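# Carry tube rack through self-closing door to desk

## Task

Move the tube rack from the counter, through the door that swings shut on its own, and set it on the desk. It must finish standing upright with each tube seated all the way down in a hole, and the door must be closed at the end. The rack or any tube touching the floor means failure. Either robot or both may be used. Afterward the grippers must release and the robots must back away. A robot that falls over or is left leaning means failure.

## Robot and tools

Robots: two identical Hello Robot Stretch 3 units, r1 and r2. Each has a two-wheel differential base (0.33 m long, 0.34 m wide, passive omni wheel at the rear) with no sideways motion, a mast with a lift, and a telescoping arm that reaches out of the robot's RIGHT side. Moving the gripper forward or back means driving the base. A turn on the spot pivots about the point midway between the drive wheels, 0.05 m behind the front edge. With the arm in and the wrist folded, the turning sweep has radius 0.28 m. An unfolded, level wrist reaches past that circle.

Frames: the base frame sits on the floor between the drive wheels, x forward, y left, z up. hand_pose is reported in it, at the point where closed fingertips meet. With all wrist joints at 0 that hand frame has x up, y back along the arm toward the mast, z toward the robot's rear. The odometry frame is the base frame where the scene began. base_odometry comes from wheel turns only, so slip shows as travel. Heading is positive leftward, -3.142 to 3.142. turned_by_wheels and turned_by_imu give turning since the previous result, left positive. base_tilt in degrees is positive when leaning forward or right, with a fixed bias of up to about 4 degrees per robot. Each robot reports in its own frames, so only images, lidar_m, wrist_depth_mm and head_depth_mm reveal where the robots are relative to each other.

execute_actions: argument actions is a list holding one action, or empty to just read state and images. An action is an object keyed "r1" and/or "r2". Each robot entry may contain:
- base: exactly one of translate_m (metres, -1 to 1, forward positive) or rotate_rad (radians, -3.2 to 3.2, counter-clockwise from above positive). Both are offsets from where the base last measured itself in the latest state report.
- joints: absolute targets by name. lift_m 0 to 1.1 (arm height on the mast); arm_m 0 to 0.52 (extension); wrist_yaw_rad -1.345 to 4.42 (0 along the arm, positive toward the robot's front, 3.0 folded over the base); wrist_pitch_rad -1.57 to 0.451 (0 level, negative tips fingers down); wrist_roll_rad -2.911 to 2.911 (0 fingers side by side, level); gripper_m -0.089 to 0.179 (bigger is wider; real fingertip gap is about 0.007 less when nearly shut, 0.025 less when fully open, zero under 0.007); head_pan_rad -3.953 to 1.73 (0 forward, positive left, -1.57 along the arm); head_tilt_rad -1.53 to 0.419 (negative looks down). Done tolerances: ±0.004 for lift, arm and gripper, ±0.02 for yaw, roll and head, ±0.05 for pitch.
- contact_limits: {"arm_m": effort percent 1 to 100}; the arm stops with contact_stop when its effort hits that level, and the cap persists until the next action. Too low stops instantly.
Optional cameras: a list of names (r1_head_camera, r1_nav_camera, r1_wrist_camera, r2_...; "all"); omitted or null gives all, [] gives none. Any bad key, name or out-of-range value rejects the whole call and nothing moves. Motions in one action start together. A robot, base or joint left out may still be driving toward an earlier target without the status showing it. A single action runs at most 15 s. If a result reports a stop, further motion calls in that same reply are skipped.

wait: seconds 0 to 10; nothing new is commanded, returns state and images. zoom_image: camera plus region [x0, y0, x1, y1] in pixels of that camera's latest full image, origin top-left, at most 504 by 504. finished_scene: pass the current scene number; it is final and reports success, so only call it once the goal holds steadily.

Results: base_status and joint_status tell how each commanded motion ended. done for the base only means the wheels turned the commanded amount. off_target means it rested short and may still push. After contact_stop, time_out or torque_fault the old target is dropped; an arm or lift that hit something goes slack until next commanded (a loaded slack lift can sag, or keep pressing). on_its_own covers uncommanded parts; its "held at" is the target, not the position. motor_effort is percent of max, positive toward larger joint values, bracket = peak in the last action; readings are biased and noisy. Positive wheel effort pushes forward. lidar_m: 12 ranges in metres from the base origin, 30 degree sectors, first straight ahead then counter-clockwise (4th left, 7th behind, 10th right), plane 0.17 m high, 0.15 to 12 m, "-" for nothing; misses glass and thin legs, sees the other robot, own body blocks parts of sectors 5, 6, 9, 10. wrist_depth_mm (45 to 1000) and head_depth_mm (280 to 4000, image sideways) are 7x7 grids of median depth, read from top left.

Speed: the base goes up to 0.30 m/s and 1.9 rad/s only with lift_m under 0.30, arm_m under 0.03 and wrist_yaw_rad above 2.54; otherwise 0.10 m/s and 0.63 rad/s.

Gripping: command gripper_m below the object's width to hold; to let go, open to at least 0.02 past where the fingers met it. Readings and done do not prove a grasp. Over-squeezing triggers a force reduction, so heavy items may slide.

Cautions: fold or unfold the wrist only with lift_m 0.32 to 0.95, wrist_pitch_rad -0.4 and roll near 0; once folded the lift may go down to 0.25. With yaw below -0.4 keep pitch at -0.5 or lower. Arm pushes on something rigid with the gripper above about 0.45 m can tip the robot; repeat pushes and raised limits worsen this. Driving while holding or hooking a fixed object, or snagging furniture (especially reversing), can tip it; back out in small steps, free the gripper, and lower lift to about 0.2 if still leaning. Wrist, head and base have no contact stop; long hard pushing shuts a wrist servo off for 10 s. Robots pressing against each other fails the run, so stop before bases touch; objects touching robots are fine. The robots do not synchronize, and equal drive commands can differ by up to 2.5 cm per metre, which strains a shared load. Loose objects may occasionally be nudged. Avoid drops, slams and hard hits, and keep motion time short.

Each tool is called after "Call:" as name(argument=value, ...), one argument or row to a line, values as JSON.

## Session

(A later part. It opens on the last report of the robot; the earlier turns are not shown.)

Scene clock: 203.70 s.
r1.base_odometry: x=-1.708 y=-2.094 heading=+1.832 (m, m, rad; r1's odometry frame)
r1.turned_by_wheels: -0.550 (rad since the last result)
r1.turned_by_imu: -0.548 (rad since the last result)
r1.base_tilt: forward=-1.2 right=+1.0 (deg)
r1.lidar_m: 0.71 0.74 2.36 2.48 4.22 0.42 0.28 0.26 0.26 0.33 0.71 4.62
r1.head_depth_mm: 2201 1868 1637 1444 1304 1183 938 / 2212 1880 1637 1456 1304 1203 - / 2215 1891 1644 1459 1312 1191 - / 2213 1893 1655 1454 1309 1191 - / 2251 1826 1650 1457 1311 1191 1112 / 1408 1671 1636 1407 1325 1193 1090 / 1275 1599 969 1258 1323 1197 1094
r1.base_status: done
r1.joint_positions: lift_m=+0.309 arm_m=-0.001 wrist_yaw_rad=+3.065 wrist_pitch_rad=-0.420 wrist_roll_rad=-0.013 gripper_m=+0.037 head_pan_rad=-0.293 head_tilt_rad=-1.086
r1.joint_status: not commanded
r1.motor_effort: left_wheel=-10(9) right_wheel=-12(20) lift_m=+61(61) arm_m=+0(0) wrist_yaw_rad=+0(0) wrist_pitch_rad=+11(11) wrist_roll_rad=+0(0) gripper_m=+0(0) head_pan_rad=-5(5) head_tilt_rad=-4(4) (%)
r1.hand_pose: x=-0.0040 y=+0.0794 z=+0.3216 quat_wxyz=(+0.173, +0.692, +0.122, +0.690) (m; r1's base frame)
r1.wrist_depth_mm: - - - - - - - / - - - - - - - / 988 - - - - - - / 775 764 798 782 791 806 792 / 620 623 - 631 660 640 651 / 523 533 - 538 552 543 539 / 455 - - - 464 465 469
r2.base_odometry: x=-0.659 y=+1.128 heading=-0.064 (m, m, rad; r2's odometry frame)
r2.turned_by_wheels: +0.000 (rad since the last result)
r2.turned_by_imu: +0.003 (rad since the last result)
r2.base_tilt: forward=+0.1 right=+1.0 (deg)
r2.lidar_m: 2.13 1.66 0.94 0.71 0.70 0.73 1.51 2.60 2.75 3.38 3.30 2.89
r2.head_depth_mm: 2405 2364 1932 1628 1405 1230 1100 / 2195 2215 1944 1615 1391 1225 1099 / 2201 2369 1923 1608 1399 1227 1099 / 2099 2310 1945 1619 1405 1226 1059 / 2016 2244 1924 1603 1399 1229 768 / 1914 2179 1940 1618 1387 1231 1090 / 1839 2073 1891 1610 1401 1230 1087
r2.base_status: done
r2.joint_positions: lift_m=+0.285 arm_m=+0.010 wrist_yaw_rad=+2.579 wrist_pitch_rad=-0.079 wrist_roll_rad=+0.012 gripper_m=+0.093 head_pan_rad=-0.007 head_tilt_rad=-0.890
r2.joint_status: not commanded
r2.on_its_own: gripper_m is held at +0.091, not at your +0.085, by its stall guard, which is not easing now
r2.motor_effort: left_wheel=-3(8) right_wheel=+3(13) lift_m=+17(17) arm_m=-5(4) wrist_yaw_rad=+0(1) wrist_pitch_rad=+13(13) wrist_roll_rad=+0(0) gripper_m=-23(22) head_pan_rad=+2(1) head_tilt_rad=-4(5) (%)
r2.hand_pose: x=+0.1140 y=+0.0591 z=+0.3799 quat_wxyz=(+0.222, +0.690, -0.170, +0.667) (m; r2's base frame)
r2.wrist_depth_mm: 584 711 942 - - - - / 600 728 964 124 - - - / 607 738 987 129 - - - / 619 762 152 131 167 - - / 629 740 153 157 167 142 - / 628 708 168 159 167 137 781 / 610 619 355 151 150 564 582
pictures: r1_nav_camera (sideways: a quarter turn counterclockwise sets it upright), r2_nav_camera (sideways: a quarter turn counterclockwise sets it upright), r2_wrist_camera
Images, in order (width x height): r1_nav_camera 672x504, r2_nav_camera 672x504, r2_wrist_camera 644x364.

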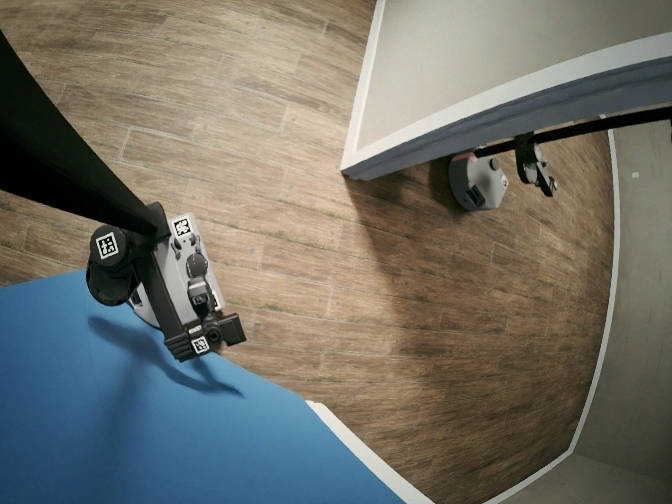

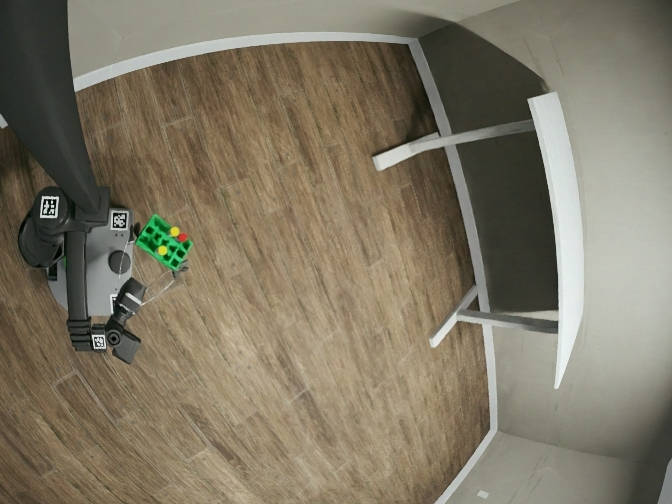

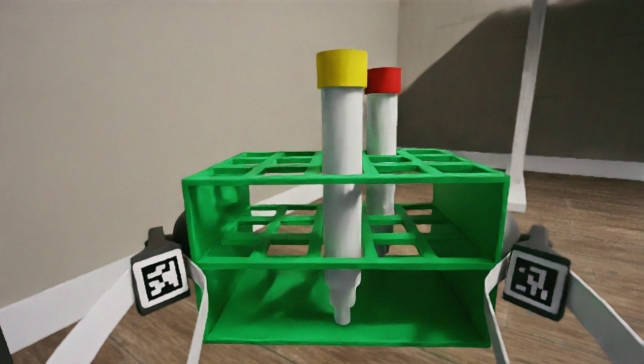

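Call:
execute_actions(
  actions=[
    {"r1":{"base":{"translate_m":0.33}},"r2":{"base":{"translate_m":0.76}}},
  ],
  cameras=[],
)

Call:
execute_actions(
  actions=[
    {"r1":{"base":{"rotate_rad":-0.48}},"r2":{"base":{"rotate_rad":1.97},"joints":{"lift_m":0.62,"head_pan_rad":-1.6,"head_tilt_rad":-0.5}}},
  ],
  cameras=[],
)

Call:
execute_actions(
  actions=[
    {"r1":{"base":{"translate_m":0.3}},"r2":{"joints":{"lift_m":0.95,"wrist_yaw_rad":0}}},
  ],
  cameras=["r1_nav_camera","r2_head_camera","r2_wrist_camera"],
)

Scene clock: 215.30 s.
r1.base_odometry: x=-1.794 y=-1.775 heading=+1.832 (m, m, rad; r1's odometry frame)
r1.turned_by_wheels: +0.000 (rad since the last result)
r1.turned_by_imu: +0.002 (rad since the last result)
r1.base_tilt: forward=-1.1 right=+1.0 (deg)
r1.lidar_m: 0.43 0.40 1.08 2.29 4.15 0.31 0.27 0.28 0.33 0.62 2.91 4.35
r1.head_depth_mm: 2208 1897 1633 1452 1305 1177 1084 / 2212 1881 1645 1449 1308 1199 - / 2234 1900 1637 1457 1312 1186 - / 2219 1899 1653 1468 1306 1190 - / 2234 1894 1652 1471 1320 1191 1116 / 2248 1914 1662 1474 1021 1186 1092 / 2265 1849 1638 655 971 1197 1096
r1.base_status: translate_m off_target (by the wheels' count: +0.3301 of +0.3300)
r1.joint_positions: lift_m=+0.309 arm_m=-0.001 wrist_yaw_rad=+3.065 wrist_pitch_rad=-0.420 wrist_roll_rad=-0.013 gripper_m=+0.037 head_pan_rad=-0.293 head_tilt_rad=-1.086
r1.joint_status: not commanded
r1.on_its_own: left_wheel is at rest, and its effort (-22) is outside its rest range (-18 to +18)
r1.motor_effort: left_wheel=-22(22) right_wheel=-11(11) lift_m=+60(61) arm_m=+0(0) wrist_yaw_rad=+0(0) wrist_pitch_rad=+11(11) wrist_roll_rad=+0(0) gripper_m=-1(0) head_pan_rad=-4(5) head_tilt_rad=-4(5) (%)
r1.hand_pose: x=-0.0040 y=+0.0794 z=+0.3216 quat_wxyz=(+0.173, +0.692, +0.122, +0.690) (m; r1's base frame)
r1.wrist_depth_mm: - - - - - - 829 / - - - - - - 727 / 988 - - - - - 643 / 766 776 796 779 769 798 565 / 602 628 - 635 656 641 506 / 424 529 - 532 550 538 443 / 394 - - - 462 466 423
r2.base_odometry: x=+0.100 y=+1.080 heading=-0.064 (m, m, rad; r2's odometry frame)
r2.turned_by_wheels: +0.000 (rad since the last result)
r2.turned_by_imu: +0.003 (rad since the last result)
r2.base_tilt: forward=+0.0 right=+0.9 (deg)
r2.lidar_m: 1.43 1.01 1.39 1.06 1.05 1.09 2.20 3.26 3.46 3.02 2.97 1.39
r2.head_depth_mm: 830 1477 1886 1614 1396 1228 1101 / 796 1881 1817 1620 1399 1228 1097 / 800 1745 1930 1614 1390 1227 1091 / 798 1655 1884 1619 1392 1226 1062 / 798 1584 1826 1606 1396 1228 771 / 796 677 1775 1604 1397 1237 1093 / 796 656 1696 1621 1398 1224 1099
r2.base_status: done
r2.joint_positions: lift_m=+0.285 arm_m=+0.010 wrist_yaw_rad=+2.579 wrist_pitch_rad=-0.079 wrist_roll_rad=+0.012 gripper_m=+0.093 head_pan_rad=-0.007 head_tilt_rad=-0.890
r2.joint_status: not commanded
r2.on_its_own: gripper_m is held at +0.091, not at your +0.085, by its stall guard, which is not easing now
r2.motor_effort: left_wheel=-3(7) right_wheel=+2(14) lift_m=+17(17) arm_m=-5(5) wrist_yaw_rad=+1(1) wrist_pitch_rad=+13(13) wrist_roll_rad=+0(0) gripper_m=-22(22) head_pan_rad=+2(2) head_tilt_rad=-5(4) (%)
r2.hand_pose: x=+0.1139 y=+0.0591 z=+0.3799 quat_wxyz=(+0.222, +0.690, -0.170, +0.667) (m; r2's base frame)
r2.wrist_depth_mm: 861 - - - - - - / 871 - - 124 - - - / 883 - - 130 - - - / 890 - 151 132 167 - - / 901 - 152 157 167 142 - / 799 824 168 159 166 137 783 / 637 612 354 151 150 565 583
pictures: none
No camera images: the call's "cameras" was empty. Leave "cameras" out to get every camera's image.

Scene clock: 219.37 s.
r1.base_odometry: x=-1.794 y=-1.775 heading=+1.352 (m, m, rad; r1's odometry frame)
r1.turned_by_wheels: -0.480 (rad since the last result)
r1.turned_by_imu: -0.477 (rad since the last result)
r1.base_tilt: forward=-1.1 right=+1.0 (deg)
r1.lidar_m: 4.35 0.41 0.40 1.38 2.34 0.42 0.28 0.26 0.26 0.33 0.69 3.07
r1.head_depth_mm: 2217 1876 1631 1452 1305 1180 935 / 2229 1892 1644 1462 1303 1199 - / 2239 1884 1646 1460 1302 1191 - / 2244 1896 1658 1455 1312 1187 - / 2233 1889 1660 1468 1310 1195 1116 / 2235 1917 1666 1465 1311 1195 1091 / 2244 1926 1670 1468 1316 1075 1094
r1.base_status: done
r1.joint_positions: lift_m=+0.309 arm_m=-0.001 wrist_yaw_rad=+3.065 wrist_pitch_rad=-0.420 wrist_roll_rad=-0.013 gripper_m=+0.037 head_pan_rad=-0.293 head_tilt_rad=-1.087
r1.joint_status: not commanded
r1.motor_effort: left_wheel=-12(12) right_wheel=-15(26) lift_m=+61(61) arm_m=+0(0) wrist_yaw_rad=-1(1) wrist_pitch_rad=+11(11) wrist_roll_rad=+0(0) gripper_m=+0(1) head_pan_rad=-5(4) head_tilt_rad=-4(4) (%)
r1.hand_pose: x=-0.0040 y=+0.0794 z=+0.3216 quat_wxyz=(+0.173, +0.692, +0.122, +0.690) (m; r1's base frame)
r1.wrist_depth_mm: - - - - 836 421 331 / - - - - 833 402 362 / 981 989 - - 832 420 401 / 757 777 801 799 724 461 770 / 626 627 - 638 609 502 647 / 523 533 - 530 547 543 542 / 457 - - - 459 461 467
r2.base_odometry: x=+0.100 y=+1.080 heading=+1.906 (m, m, rad; r2's odometry frame)
r2.turned_by_wheels: +1.970 (rad since the last result)
r2.turned_by_imu: +1.994 (rad since the last result)
r2.base_tilt: forward=-0.1 right=+1.0 (deg)
r2.lidar_m: 1.03 1.06 1.37 3.22 3.32 3.14 2.98 2.26 1.39 1.47 1.01 1.10
r2.head_depth_mm: 1235 1358 1082 820 1854 1512 1254 / 1224 1344 1072 815 1832 1521 1257 / 1226 1344 1062 813 1830 1512 1248 / 1216 1341 1056 810 1833 1496 1250 / 1214 1349 1051 802 1824 1503 1247 / 1213 1328 1047 794 1650 1422 1208 / 1211 1318 1034 795 1826 1497 1234
r2.base_status: done
r2.joint_positions: lift_m=+0.620 arm_m=+0.010 wrist_yaw_rad=+2.579 wrist_pitch_rad=-0.079 wrist_roll_rad=+0.012 gripper_m=+0.093 head_pan_rad=-1.593 head_tilt_rad=-0.507
r2.joint_status: all done
r2.on_its_own: gripper_m is held at +0.091, not at your +0.085, by its stall guard, which is not easing now
r2.motor_effort: left_wheel=-3(10) right_wheel=+3(12) lift_m=+31(34) arm_m=-4(4) wrist_yaw_rad=+0(1) wrist_pitch_rad=+13(13) wrist_roll_rad=+0(0) gripper_m=-22(22) head_pan_rad=-3(29) head_tilt_rad=+4(30) (%)
r2.hand_pose: x=+0.1139 y=+0.0591 z=+0.7141 quat_wxyz=(+0.222, +0.690, -0.170, +0.667) (m; r2's base frame)
r2.wrist_depth_mm: - - - - - 904 746 / - - - 123 - 941 760 / - - - 128 - 958 771 / - - 152 131 167 894 796 / - - 153 157 167 142 803 / - - 168 160 166 137 810 / - - 560 151 149 972 876
pictures: none
No camera images: the call's "cameras" was empty. Leave "cameras" out to get every camera's image.

Scene clock: 223.37 s.
r1.base_odometry: x=-1.728 y=-1.482 heading=+1.351 (m, m, rad; r1's odometry frame)
r1.turned_by_wheels: +0.000 (rad since the last result)
r1.turned_by_imu: +0.001 (rad since the last result)
r1.base_tilt: forward=-1.1 right=+1.0 (deg)
r1.lidar_m: 4.05 1.60 0.31 0.29 2.30 0.32 0.27 0.27 0.32 0.55 2.13 3.12
r1.head_depth_mm: 2201 1873 1628 1458 1306 1182 1092 / 2213 1892 1638 1444 1306 1199 - / 2216 1878 1648 1456 1308 1182 - / 2236 1900 1657 1457 1311 1186 - / 2241 1903 1649 1472 1315 1192 1116 / 2238 1914 1662 1473 1314 1189 1090 / 2245 1908 1666 1475 1318 1201 884
r1.base_status: translate_m off_target (by the wheels' count: +0.3002 of +0.3000)
r1.joint_positions: lift_m=+0.309 arm_m=-0.001 wrist_yaw_rad=+3.065 wrist_pitch_rad=-0.420 wrist_roll_rad=-0.013 gripper_m=+0.037 head_pan_rad=-0.293 head_tilt_rad=-1.087
r1.joint_status: not commanded
r1.on_its_own: left_wheel is at rest, and its effort (-27) is outside its rest range (-18 to +18)
r1.motor_effort: left_wheel=-27(27) right_wheel=-11(10) lift_m=+60(61) arm_m=+0(0) wrist_yaw_rad=+0(0) wrist_pitch_rad=+11(11) wrist_roll_rad=+0(0) gripper_m=+0(0) head_pan_rad=-4(4) head_tilt_rad=-4(4) (%)
r1.hand_pose: x=-0.0040 y=+0.0794 z=+0.3216 quat_wxyz=(+0.173, +0.692, +0.122, +0.690) (m; r1's base frame)
r1.wrist_depth_mm: - - - 306 - - - / - - - 333 - - - / 988 997 970 368 - - - / 778 768 721 405 799 802 789 / 622 632 - 451 649 637 638 / 509 531 - 514 550 540 547 / 420 - - - 466 465 464
r2.base_odometry: x=+0.100 y=+1.080 heading=+1.906 (m, m, rad; r2's odometry frame)
r2.turned_by_wheels: +0.000 (rad since the last result)
r2.turned_by_imu: +0.000 (rad since the last result)
r2.base_tilt: forward=+0.0 right=+1.1 (deg)
r2.lidar_m: 1.03 1.05 1.38 3.20 3.33 3.15 2.97 2.25 1.39 1.47 1.01 1.10
r2.head_depth_mm: 1224 1351 1082 824 1871 - - / 1223 1350 1076 730 1772 - - / 1225 1347 1068 430 - - - / 1216 1336 1057 475 1699 1481 1247 / 1218 1332 1051 782 1829 1513 1247 / 1211 1327 1042 797 1664 1424 1213 / 1207 1335 1027 792 1810 1489 1233
r2.base_status: not commanded
r2.joint_positions: lift_m=+0.950 arm_m=+0.010 wrist_yaw_rad=+0.002 wrist_pitch_rad=-0.079 wrist_roll_rad=+0.012 gripper_m=+0.093 head_pan_rad=-1.593 head_tilt_rad=-0.507
r2.joint_status: all done
r2.on_its_own: gripper_m is held at +0.091, not at your +0.085, by its stall guard, which is not easing now
r2.motor_effort: left_wheel=-3(3) right_wheel=+3(3) lift_m=+31(33) arm_m=-4(4) wrist_yaw_rad=-2(2) wrist_pitch_rad=+13(13) wrist_roll_rad=+0(0) gripper_m=-22(22) head_pan_rad=-2(3) head_tilt_rad=+4(4) (%)
r2.hand_pose: x=-0.0210 y=-0.4089 z=+1.0441 quat_wxyz=(+0.703, +0.029, -0.710, -0.028) (m; r2's base frame)
r2.wrist_depth_mm: - - - - - - - / - - - 123 - - - / - - - - - - - / - 663 151 131 167 480 579 / 444 436 153 151 166 142 941 / - - 168 159 166 137 946 / - - 516 151 149 - -
pictures: r1_nav_camera (sideways: a quarter turn counterclockwise sets it upright), r2_head_camera (sideways: a quarter turn clockwise sets it upright), r2_wrist_camera
Images, in order (width x height): r1_nav_camera 672x504, r2_head_camera 896x504, r2_wrist_camera 644x364.

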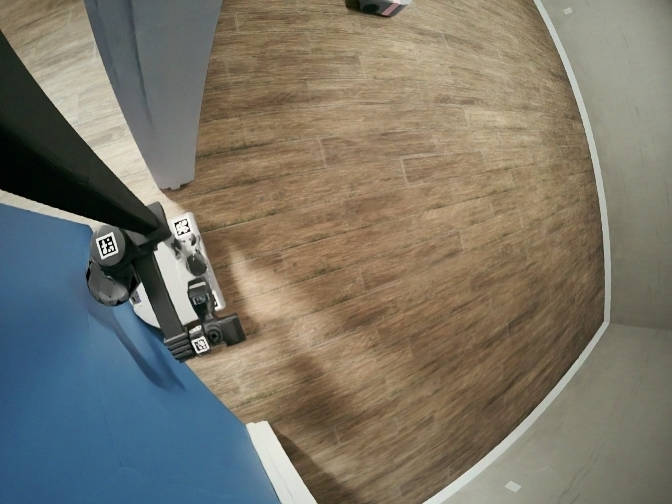

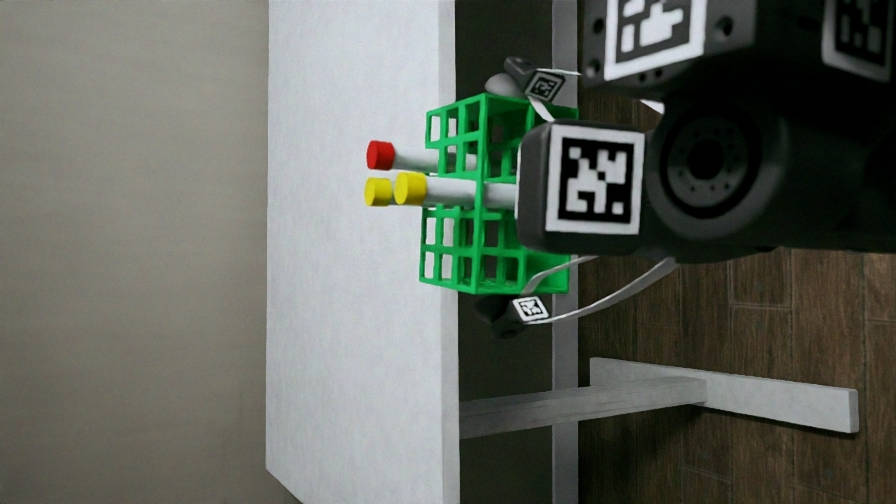

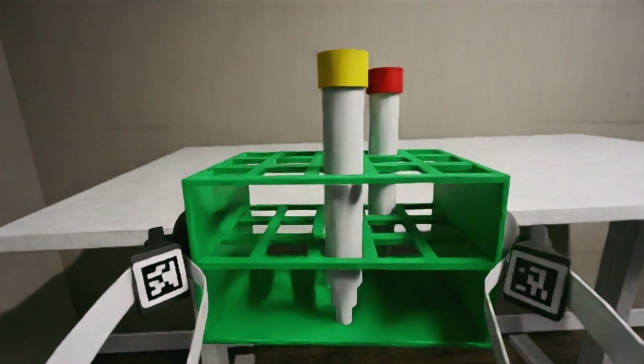

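Call:
execute_actions(
  actions=[
    {"r1":{"base":{"translate_m":0.27}},"r2":{"joints":{"arm_m":0.43,"lift_m":0.925}}},
  ],
  cameras=["r2_wrist_camera"],
)

Scene clock: 230.50 s.
r1.base_odometry: x=-1.670 y=-1.219 heading=+1.352 (m, m, rad; r1's odometry frame)
r1.turned_by_wheels: +0.000 (rad since the last result)
r1.turned_by_imu: +0.002 (rad since the last result)
r1.base_tilt: forward=-1.1 right=+1.0 (deg)
r1.lidar_m: 3.79 3.58 1.41 0.62 0.37 0.30 0.29 0.32 0.46 1.30 2.15 3.14
r1.head_depth_mm: 2196 1870 1631 1453 1303 1174 1094 / 2206 1884 1636 1456 1309 1194 - / 2204 1898 1645 1463 1307 1189 - / 2236 1881 1646 1467 1311 1186 - / 2244 1902 1656 1466 1322 1186 1114 / 2257 1916 1662 1471 1319 1198 1091 / 2272 1909 1669 1478 1326 1193 1095
r1.base_status: done
r1.joint_positions: lift_m=+0.309 arm_m=-0.001 wrist_yaw_rad=+3.065 wrist_pitch_rad=-0.420 wrist_roll_rad=-0.013 gripper_m=+0.037 head_pan_rad=-0.293 head_tilt_rad=-1.087
r1.joint_status: not commanded
r1.motor_effort: left_wheel=+0(21) right_wheel=-3(9) lift_m=+61(61) arm_m=+0(0) wrist_yaw_rad=-1(0) wrist_pitch_rad=+11(11) wrist_roll_rad=+0(0) gripper_m=+0(0) head_pan_rad=-5(5) head_tilt_rad=-4(4) (%)
r1.hand_pose: x=-0.0040 y=+0.0794 z=+0.3216 quat_wxyz=(+0.173, +0.692, +0.122, +0.690) (m; r1's base frame)
r1.wrist_depth_mm: 285 299 - - - - - / 307 317 - - - - - / 332 350 955 - - - - / 352 382 789 770 781 797 800 / 360 426 - 639 656 647 649 / 358 471 - 533 542 537 548 / 347 - - - 463 464 469
r2.base_odometry: x=+0.100 y=+1.080 heading=+1.906 (m, m, rad; r2's odometry frame)
r2.turned_by_wheels: +0.000 (rad since the last result)
r2.turned_by_imu: +0.000 (rad since the last result)
r2.base_tilt: forward=+0.1 right=+1.1 (deg)
r2.lidar_m: 1.03 1.05 1.38 3.19 3.34 3.14 2.97 2.25 1.39 1.47 1.01 1.10
r2.head_depth_mm: 1233 1347 1130 - 1847 1479 1252 / 1227 1344 1277 1715 1837 1506 1248 / 1224 1344 - 1701 1830 1507 1251 / 1219 1339 1137 806 1828 1505 1241 / 1216 1339 1051 804 1813 1495 1239 / 1208 1331 1040 798 1637 1423 1209 / 1212 1328 1030 793 1809 1496 1237
r2.base_status: not commanded
r2.joint_positions: lift_m=+0.925 arm_m=+0.430 wrist_yaw_rad=+0.000 wrist_pitch_rad=-0.079 wrist_roll_rad=+0.012 gripper_m=+0.093 head_pan_rad=-1.593 head_tilt_rad=-0.507
r2.joint_status: all done
r2.on_its_own: gripper_m is held at +0.091, not at your +0.085, by its stall guard, which is not easing now
r2.motor_effort: left_wheel=-3(3) right_wheel=+3(2) lift_m=+16(27) arm_m=+4(4) wrist_yaw_rad=+0(1) wrist_pitch_rad=+13(13) wrist_roll_rad=+0(0) gripper_m=-22(23) head_pan_rad=-3(2) head_tilt_rad=+4(4) (%)
r2.hand_pose: x=-0.0214 y=-0.8281 z=+1.0198 quat_wxyz=(+0.703, +0.028, -0.710, -0.028) (m; r2's base frame)
r2.wrist_depth_mm: 720 723 730 733 744 752 764 / 736 763 750 123 778 782 798 / 776 787 786 786 801 812 828 / 608 557 152 131 167 401 482 / 344 362 152 152 167 142 310 / 245 257 168 159 166 137 239 / 199 188 162 151 150 173 180
pictures: r2_wrist_camera
Images, in order (width x height): r2_wrist_camera 644x364.

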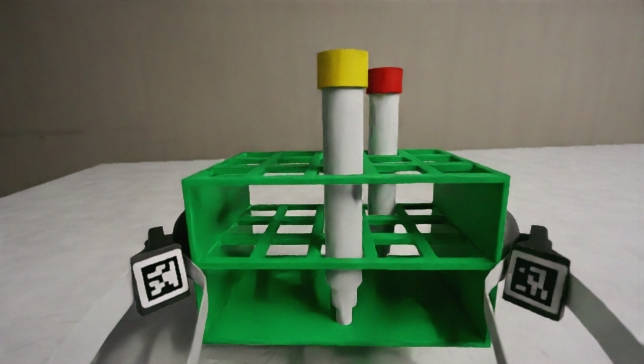

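Call:
execute_actions(
  actions=[
    {"r2":{"joints":{"lift_m":0.891}}},
  ],
  cameras=[],
)

Call:
execute_actions(
  actions=[
    {"r2":{"joints":{"gripper_m":0.179}}},
  ],
  cameras=["r2_wrist_camera"],
)

Call:
execute_actions(
  actions=[
    {"r1":{"base":{"translate_m":0.3},"joints":{"head_pan_rad":-3.14}},"r2":{"joints":{"arm_m":0.04}}},
  ],
  cameras=["r1_nav_camera","r2_wrist_camera","r2_head_camera"],
)

Scene clock: 237.97 s.
r1.base_odometry: x=-1.670 y=-1.219 heading=+1.352 (m, m, rad; r1's odometry frame)
r1.turned_by_wheels: +0.000 (rad since the last result)
r1.turned_by_imu: +0.001 (rad since the last result)
r1.base_tilt: forward=-1.1 right=+1.1 (deg)
r1.lidar_m: 3.78 3.57 1.41 0.62 0.37 0.30 0.29 0.31 0.46 1.30 2.15 3.16
r1.head_depth_mm: 2203 1872 1633 1452 1299 1181 1092 / 2214 1884 1638 1447 1297 1196 - / 2231 1881 1660 1452 1314 1186 - / 2213 1896 1648 1463 1308 1190 - / 2251 1906 1661 1472 1308 1199 1113 / 2249 1906 1664 1471 1315 1193 1091 / 2257 1922 1665 1472 1322 1194 1092
r1.base_status: not commanded
r1.joint_positions: lift_m=+0.309 arm_m=-0.001 wrist_yaw_rad=+3.065 wrist_pitch_rad=-0.420 wrist_roll_rad=-0.013 gripper_m=+0.037 head_pan_rad=-0.293 head_tilt_rad=-1.087
r1.joint_status: not commanded
r1.motor_effort: left_wheel=+0(0) right_wheel=-3(3) lift_m=+60(61) arm_m=+0(0) wrist_yaw_rad=+0(1) wrist_pitch_rad=+11(11) wrist_roll_rad=+0(1) gripper_m=+0(0) head_pan_rad=-4(5) head_tilt_rad=-4(4) (%)
r1.hand_pose: x=-0.0040 y=+0.0794 z=+0.3216 quat_wxyz=(+0.173, +0.692, +0.122, +0.690) (m; r1's base frame)
r1.wrist_depth_mm: 285 301 - - - - - / 308 320 - - - - - / 332 350 963 - - - - / 352 386 800 801 783 806 801 / 357 423 - 641 651 643 641 / 356 471 - 539 543 542 544 / 351 - - - 462 468 467
r2.base_odometry: x=+0.100 y=+1.080 heading=+1.906 (m, m, rad; r2's odometry frame)
r2.turned_by_wheels: +0.000 (rad since the last result)
r2.turned_by_imu: +0.000 (rad since the last result)
r2.base_tilt: forward=+0.0 right=+1.1 (deg)
r2.lidar_m: 1.03 1.05 1.38 3.20 3.34 3.15 2.97 2.25 1.39 1.47 1.01 1.10
r2.head_depth_mm: 1225 1352 1079 774 - 1431 1243 / 1224 1348 1163 1750 1853 1505 1248 / 1223 1345 1160 1737 1837 1507 1248 / 1220 1332 1141 1695 1810 1504 1244 / 1220 1331 1045 804 1827 1499 1241 / 1212 1339 1042 796 1653 1423 1208 / 1212 1329 1038 791 1804 1496 1229
r2.base_status: not commanded
r2.joint_positions: lift_m=+0.891 arm_m=+0.430 wrist_yaw_rad=+0.000 wrist_pitch_rad=-0.072 wrist_roll_rad=+0.012 gripper_m=+0.093 head_pan_rad=-1.593 head_tilt_rad=-0.507
r2.joint_status: all done
r2.on_its_own: gripper_m is held at +0.091, not at your +0.085, by its stall guard, which is not easing now
r2.motor_effort: left_wheel=-3(3) right_wheel=+3(3) lift_m=+16(17) arm_m=+4(3) wrist_yaw_rad=-1(1) wrist_pitch_rad=+10(13) wrist_roll_rad=+0(0) gripper_m=-22(22) head_pan_rad=-3(3) head_tilt_rad=+4(4) (%)
r2.hand_pose: x=-0.0214 y=-0.8284 z=+0.9875 quat_wxyz=(+0.703, +0.026, -0.710, -0.026) (m; r2's base frame)
r2.wrist_depth_mm: 710 722 733 743 744 755 757 / 755 745 761 120 764 788 793 / 767 788 793 194 796 805 813 / 447 431 152 130 166 310 375 / 264 281 151 155 180 136 239 / 188 198 165 158 165 137 183 / 152 144 139 137 136 136 138
pictures: none
No camera images: the call's "cameras" was empty. Leave "cameras" out to get every camera's image.

Scene clock: 239.33 s.
r1.base_odometry: x=-1.670 y=-1.219 heading=+1.352 (m, m, rad; r1's odometry frame)
r1.turned_by_wheels: +0.000 (rad since the last result)
r1.turned_by_imu: +0.000 (rad since the last result)
r1.base_tilt: forward=-1.1 right=+1.0 (deg)
r1.lidar_m: 3.78 3.57 1.41 0.62 0.37 0.30 0.30 0.31 0.46 1.29 2.16 3.15
r1.head_depth_mm: 2210 1885 1647 1449 1299 1177 1088 / 2233 1877 1632 1453 1305 1200 - / 2220 1885 1649 1461 1314 1186 - / 2262 1883 1650 1462 1310 1188 - / 2268 1903 1653 1466 1314 1193 1116 / 2251 1910 1668 1459 1314 1195 1091 / 2292 1915 1663 1488 1315 1192 1087
r1.base_status: not commanded
r1.joint_positions: lift_m=+0.309 arm_m=-0.001 wrist_yaw_rad=+3.065 wrist_pitch_rad=-0.420 wrist_roll_rad=-0.013 gripper_m=+0.037 head_pan_rad=-0.293 head_tilt_rad=-1.087
r1.joint_status: not commanded
r1.motor_effort: left_wheel=+1(0) right_wheel=-4(4) lift_m=+61(61) arm_m=+0(0) wrist_yaw_rad=-2(1) wrist_pitch_rad=+11(11) wrist_roll_rad=+0(0) gripper_m=-1(0) head_pan_rad=-4(3) head_tilt_rad=-4(5) (%)
r1.hand_pose: x=-0.0040 y=+0.0794 z=+0.3216 quat_wxyz=(+0.173, +0.692, +0.122, +0.690) (m; r1's base frame)
r1.wrist_depth_mm: 283 298 - - - - - / 309 319 - - - - - / 332 351 987 - - - - / 352 381 791 788 792 804 808 / 358 421 - 631 662 648 653 / 359 471 - 539 547 543 539 / 349 - - - 457 470 463
r2.base_odometry: x=+0.100 y=+1.080 heading=+1.906 (m, m, rad; r2's odometry frame)
r2.turned_by_wheels: +0.000 (rad since the last result)
r2.turned_by_imu: +0.000 (rad since the last result)
r2.base_tilt: forward=+0.0 right=+1.0 (deg)
r2.lidar_m: 1.03 1.06 1.38 3.22 3.32 3.14 2.97 2.25 1.39 1.47 1.01 1.10
r2.head_depth_mm: 1232 1338 1085 774 - 1431 1244 / 1220 1344 1159 1737 1816 1510 1255 / 1221 1341 1156 1744 1822 1517 1248 / 1215 1337 1141 1685 1828 1497 1241 / 1215 1338 1053 801 1813 1494 1242 / 1215 1330 1040 797 1655 1422 1212 / 1213 1328 1032 795 1815 1492 1244
r2.base_status: not commanded
r2.joint_positions: lift_m=+0.891 arm_m=+0.430 wrist_yaw_rad=+0.000 wrist_pitch_rad=-0.072 wrist_roll_rad=+0.012 gripper_m=+0.179 head_pan_rad=-1.593 head_tilt_rad=-0.507
r2.joint_status: all done
r2.motor_effort: left_wheel=-3(3) right_wheel=+3(3) lift_m=+16(16) arm_m=+4(4) wrist_yaw_rad=+0(0) wrist_pitch_rad=+10(10) wrist_roll_rad=+0(0) gripper_m=+1(96) head_pan_rad=-3(3) head_tilt_rad=+4(4) (%)
r2.hand_pose: x=-0.0214 y=-0.8284 z=+0.9875 quat_wxyz=(+0.703, +0.026, -0.710, -0.026) (m; r2's base frame)
r2.wrist_depth_mm: 712 721 735 729 749 753 757 / 745 746 755 119 766 791 792 / 776 781 782 126 804 810 807 / 448 434 152 130 178 311 375 / 266 282 153 156 180 150 255 / 199 - 161 158 165 151 - / - 144 139 138 137 136 132
pictures: r2_wrist_camera
Images, in order (width x height): r2_wrist_camera 644x364.

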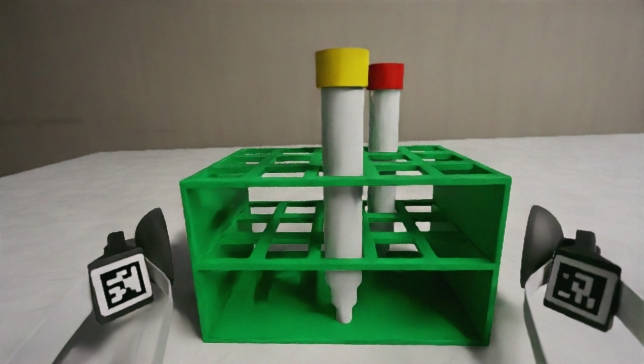

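Scene clock: 243.50 s.
r1.base_odometry: x=-1.604 y=-0.926 heading=+1.352 (m, m, rad; r1's odometry frame)
r1.turned_by_wheels: +0.000 (rad since the last result)
r1.turned_by_imu: +0.002 (rad since the last result)
r1.base_tilt: forward=-1.1 right=+1.0 (deg)
r1.lidar_m: 3.49 3.53 1.22 1.48 0.67 0.56 0.59 0.63 0.93 2.04 2.19 3.22
r1.head_depth_mm: 534 647 789 965 1270 1209 1079 / 540 655 828 1116 1306 - 1064 / 546 663 843 1150 1335 - 1058 / 551 669 857 1177 1324 - 1059 / 556 678 867 1195 1314 1231 1062 / 563 688 883 1225 1315 1209 1092 / 568 696 895 1252 1323 1201 1092
r1.base_status: done
r1.joint_positions: lift_m=+0.309 arm_m=-0.001 wrist_yaw_rad=+3.065 wrist_pitch_rad=-0.420 wrist_roll_rad=-0.013 gripper_m=+0.037 head_pan_rad=-3.133 head_tilt_rad=-1.087
r1.joint_status: all done
r1.motor_effort: left_wheel=+0(5) right_wheel=-3(3) lift_m=+61(61) arm_m=+0(0) wrist_yaw_rad=-1(1) wrist_pitch_rad=+11(11) wrist_roll_rad=+0(0) gripper_m=-1(0) head_pan_rad=-5(58) head_tilt_rad=-4(5) (%)
r1.hand_pose: x=-0.0040 y=+0.0794 z=+0.3216 quat_wxyz=(+0.173, +0.692, +0.122, +0.690) (m; r1's base frame)
r1.wrist_depth_mm: 599 773 - - - - - / 610 784 - - - - - / 622 821 - - - - - / 600 742 807 792 782 789 794 / 591 628 - 629 650 649 648 / 531 530 - 531 543 543 536 / 456 - - - 462 461 461
r2.base_odometry: x=+0.100 y=+1.080 heading=+1.906 (m, m, rad; r2's odometry frame)
r2.turned_by_wheels: +0.000 (rad since the last result)
r2.turned_by_imu: +0.000 (rad since the last result)
r2.base_tilt: forward=+0.1 right=+1.0 (deg)
r2.lidar_m: 1.03 1.06 1.24 3.20 3.34 3.14 2.98 2.25 1.39 1.47 1.01 1.10
r2.head_depth_mm: 1233 1354 1076 820 1846 - - / 1226 1347 1075 814 1816 - - / 1221 1344 841 809 1852 - - / 1221 1337 984 805 1826 1483 1250 / 1219 1336 1051 802 1766 1496 1243 / 1210 1338 1036 800 1654 1435 1217 / 1213 1332 1033 793 1799 1489 1237
r2.base_status: not commanded
r2.joint_positions: lift_m=+0.891 arm_m=+0.040 wrist_yaw_rad=+0.000 wrist_pitch_rad=-0.071 wrist_roll_rad=+0.012 gripper_m=+0.179 head_pan_rad=-1.593 head_tilt_rad=-0.507
r2.joint_status: all done
r2.motor_effort: left_wheel=-3(3) right_wheel=+3(3) lift_m=+16(16) arm_m=-4(5) wrist_yaw_rad=+0(1) wrist_pitch_rad=+10(10) wrist_roll_rad=+0(0) gripper_m=+1(0) head_pan_rad=-3(3) head_tilt_rad=+4(4) (%)
r2.hand_pose: x=-0.0214 y=-0.4393 z=+0.9877 quat_wxyz=(+0.703, +0.025, -0.710, -0.026) (m; r2's base frame)
r2.wrist_depth_mm: - - - - - - - / - - - - - - - / - - - 572 - 980 950 / 460 442 429 419 459 454 436 / - - - - - - - / - - - - - - - / - - - - - - -
pictures: r1_nav_camera (sideways: a quarter turn counterclockwise sets it upright), r2_head_camera (sideways: a quarter turn clockwise sets it upright), r2_wrist_camera
Images, in order (width x height): r1_nav_camera 672x504, r2_head_camera 896x504, r2_wrist_camera 644x364.

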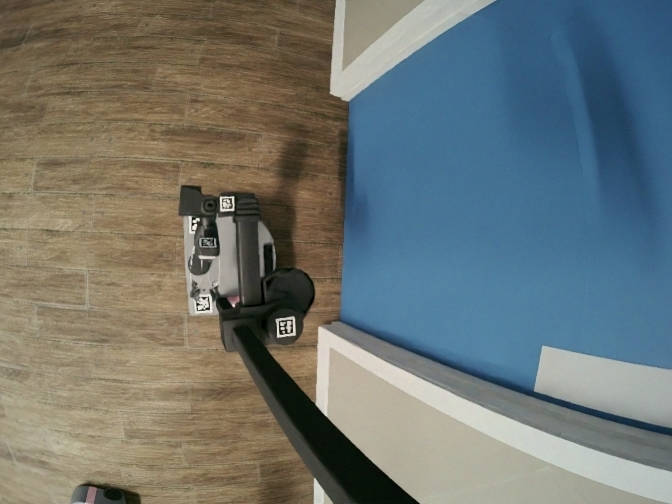

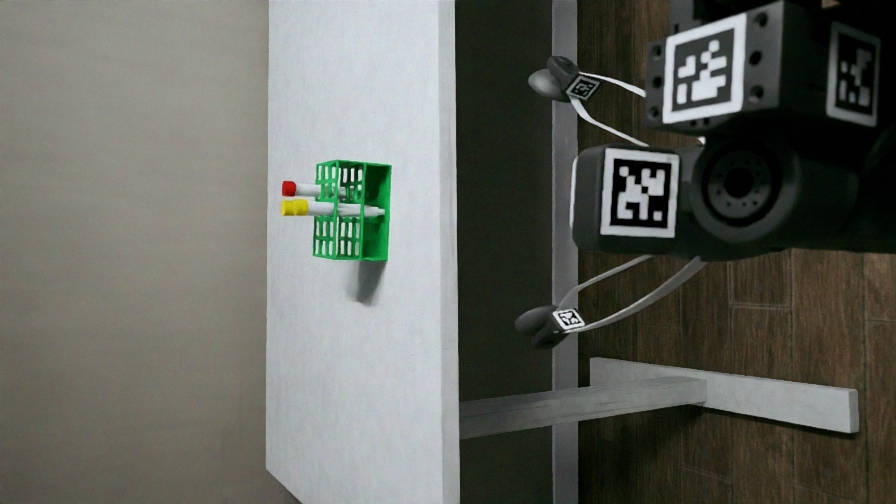

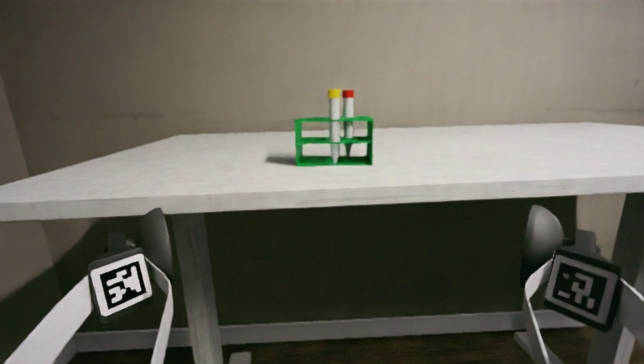

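Call:
finished_scene(
  scene=2,
)

The scene is finished: the task was done.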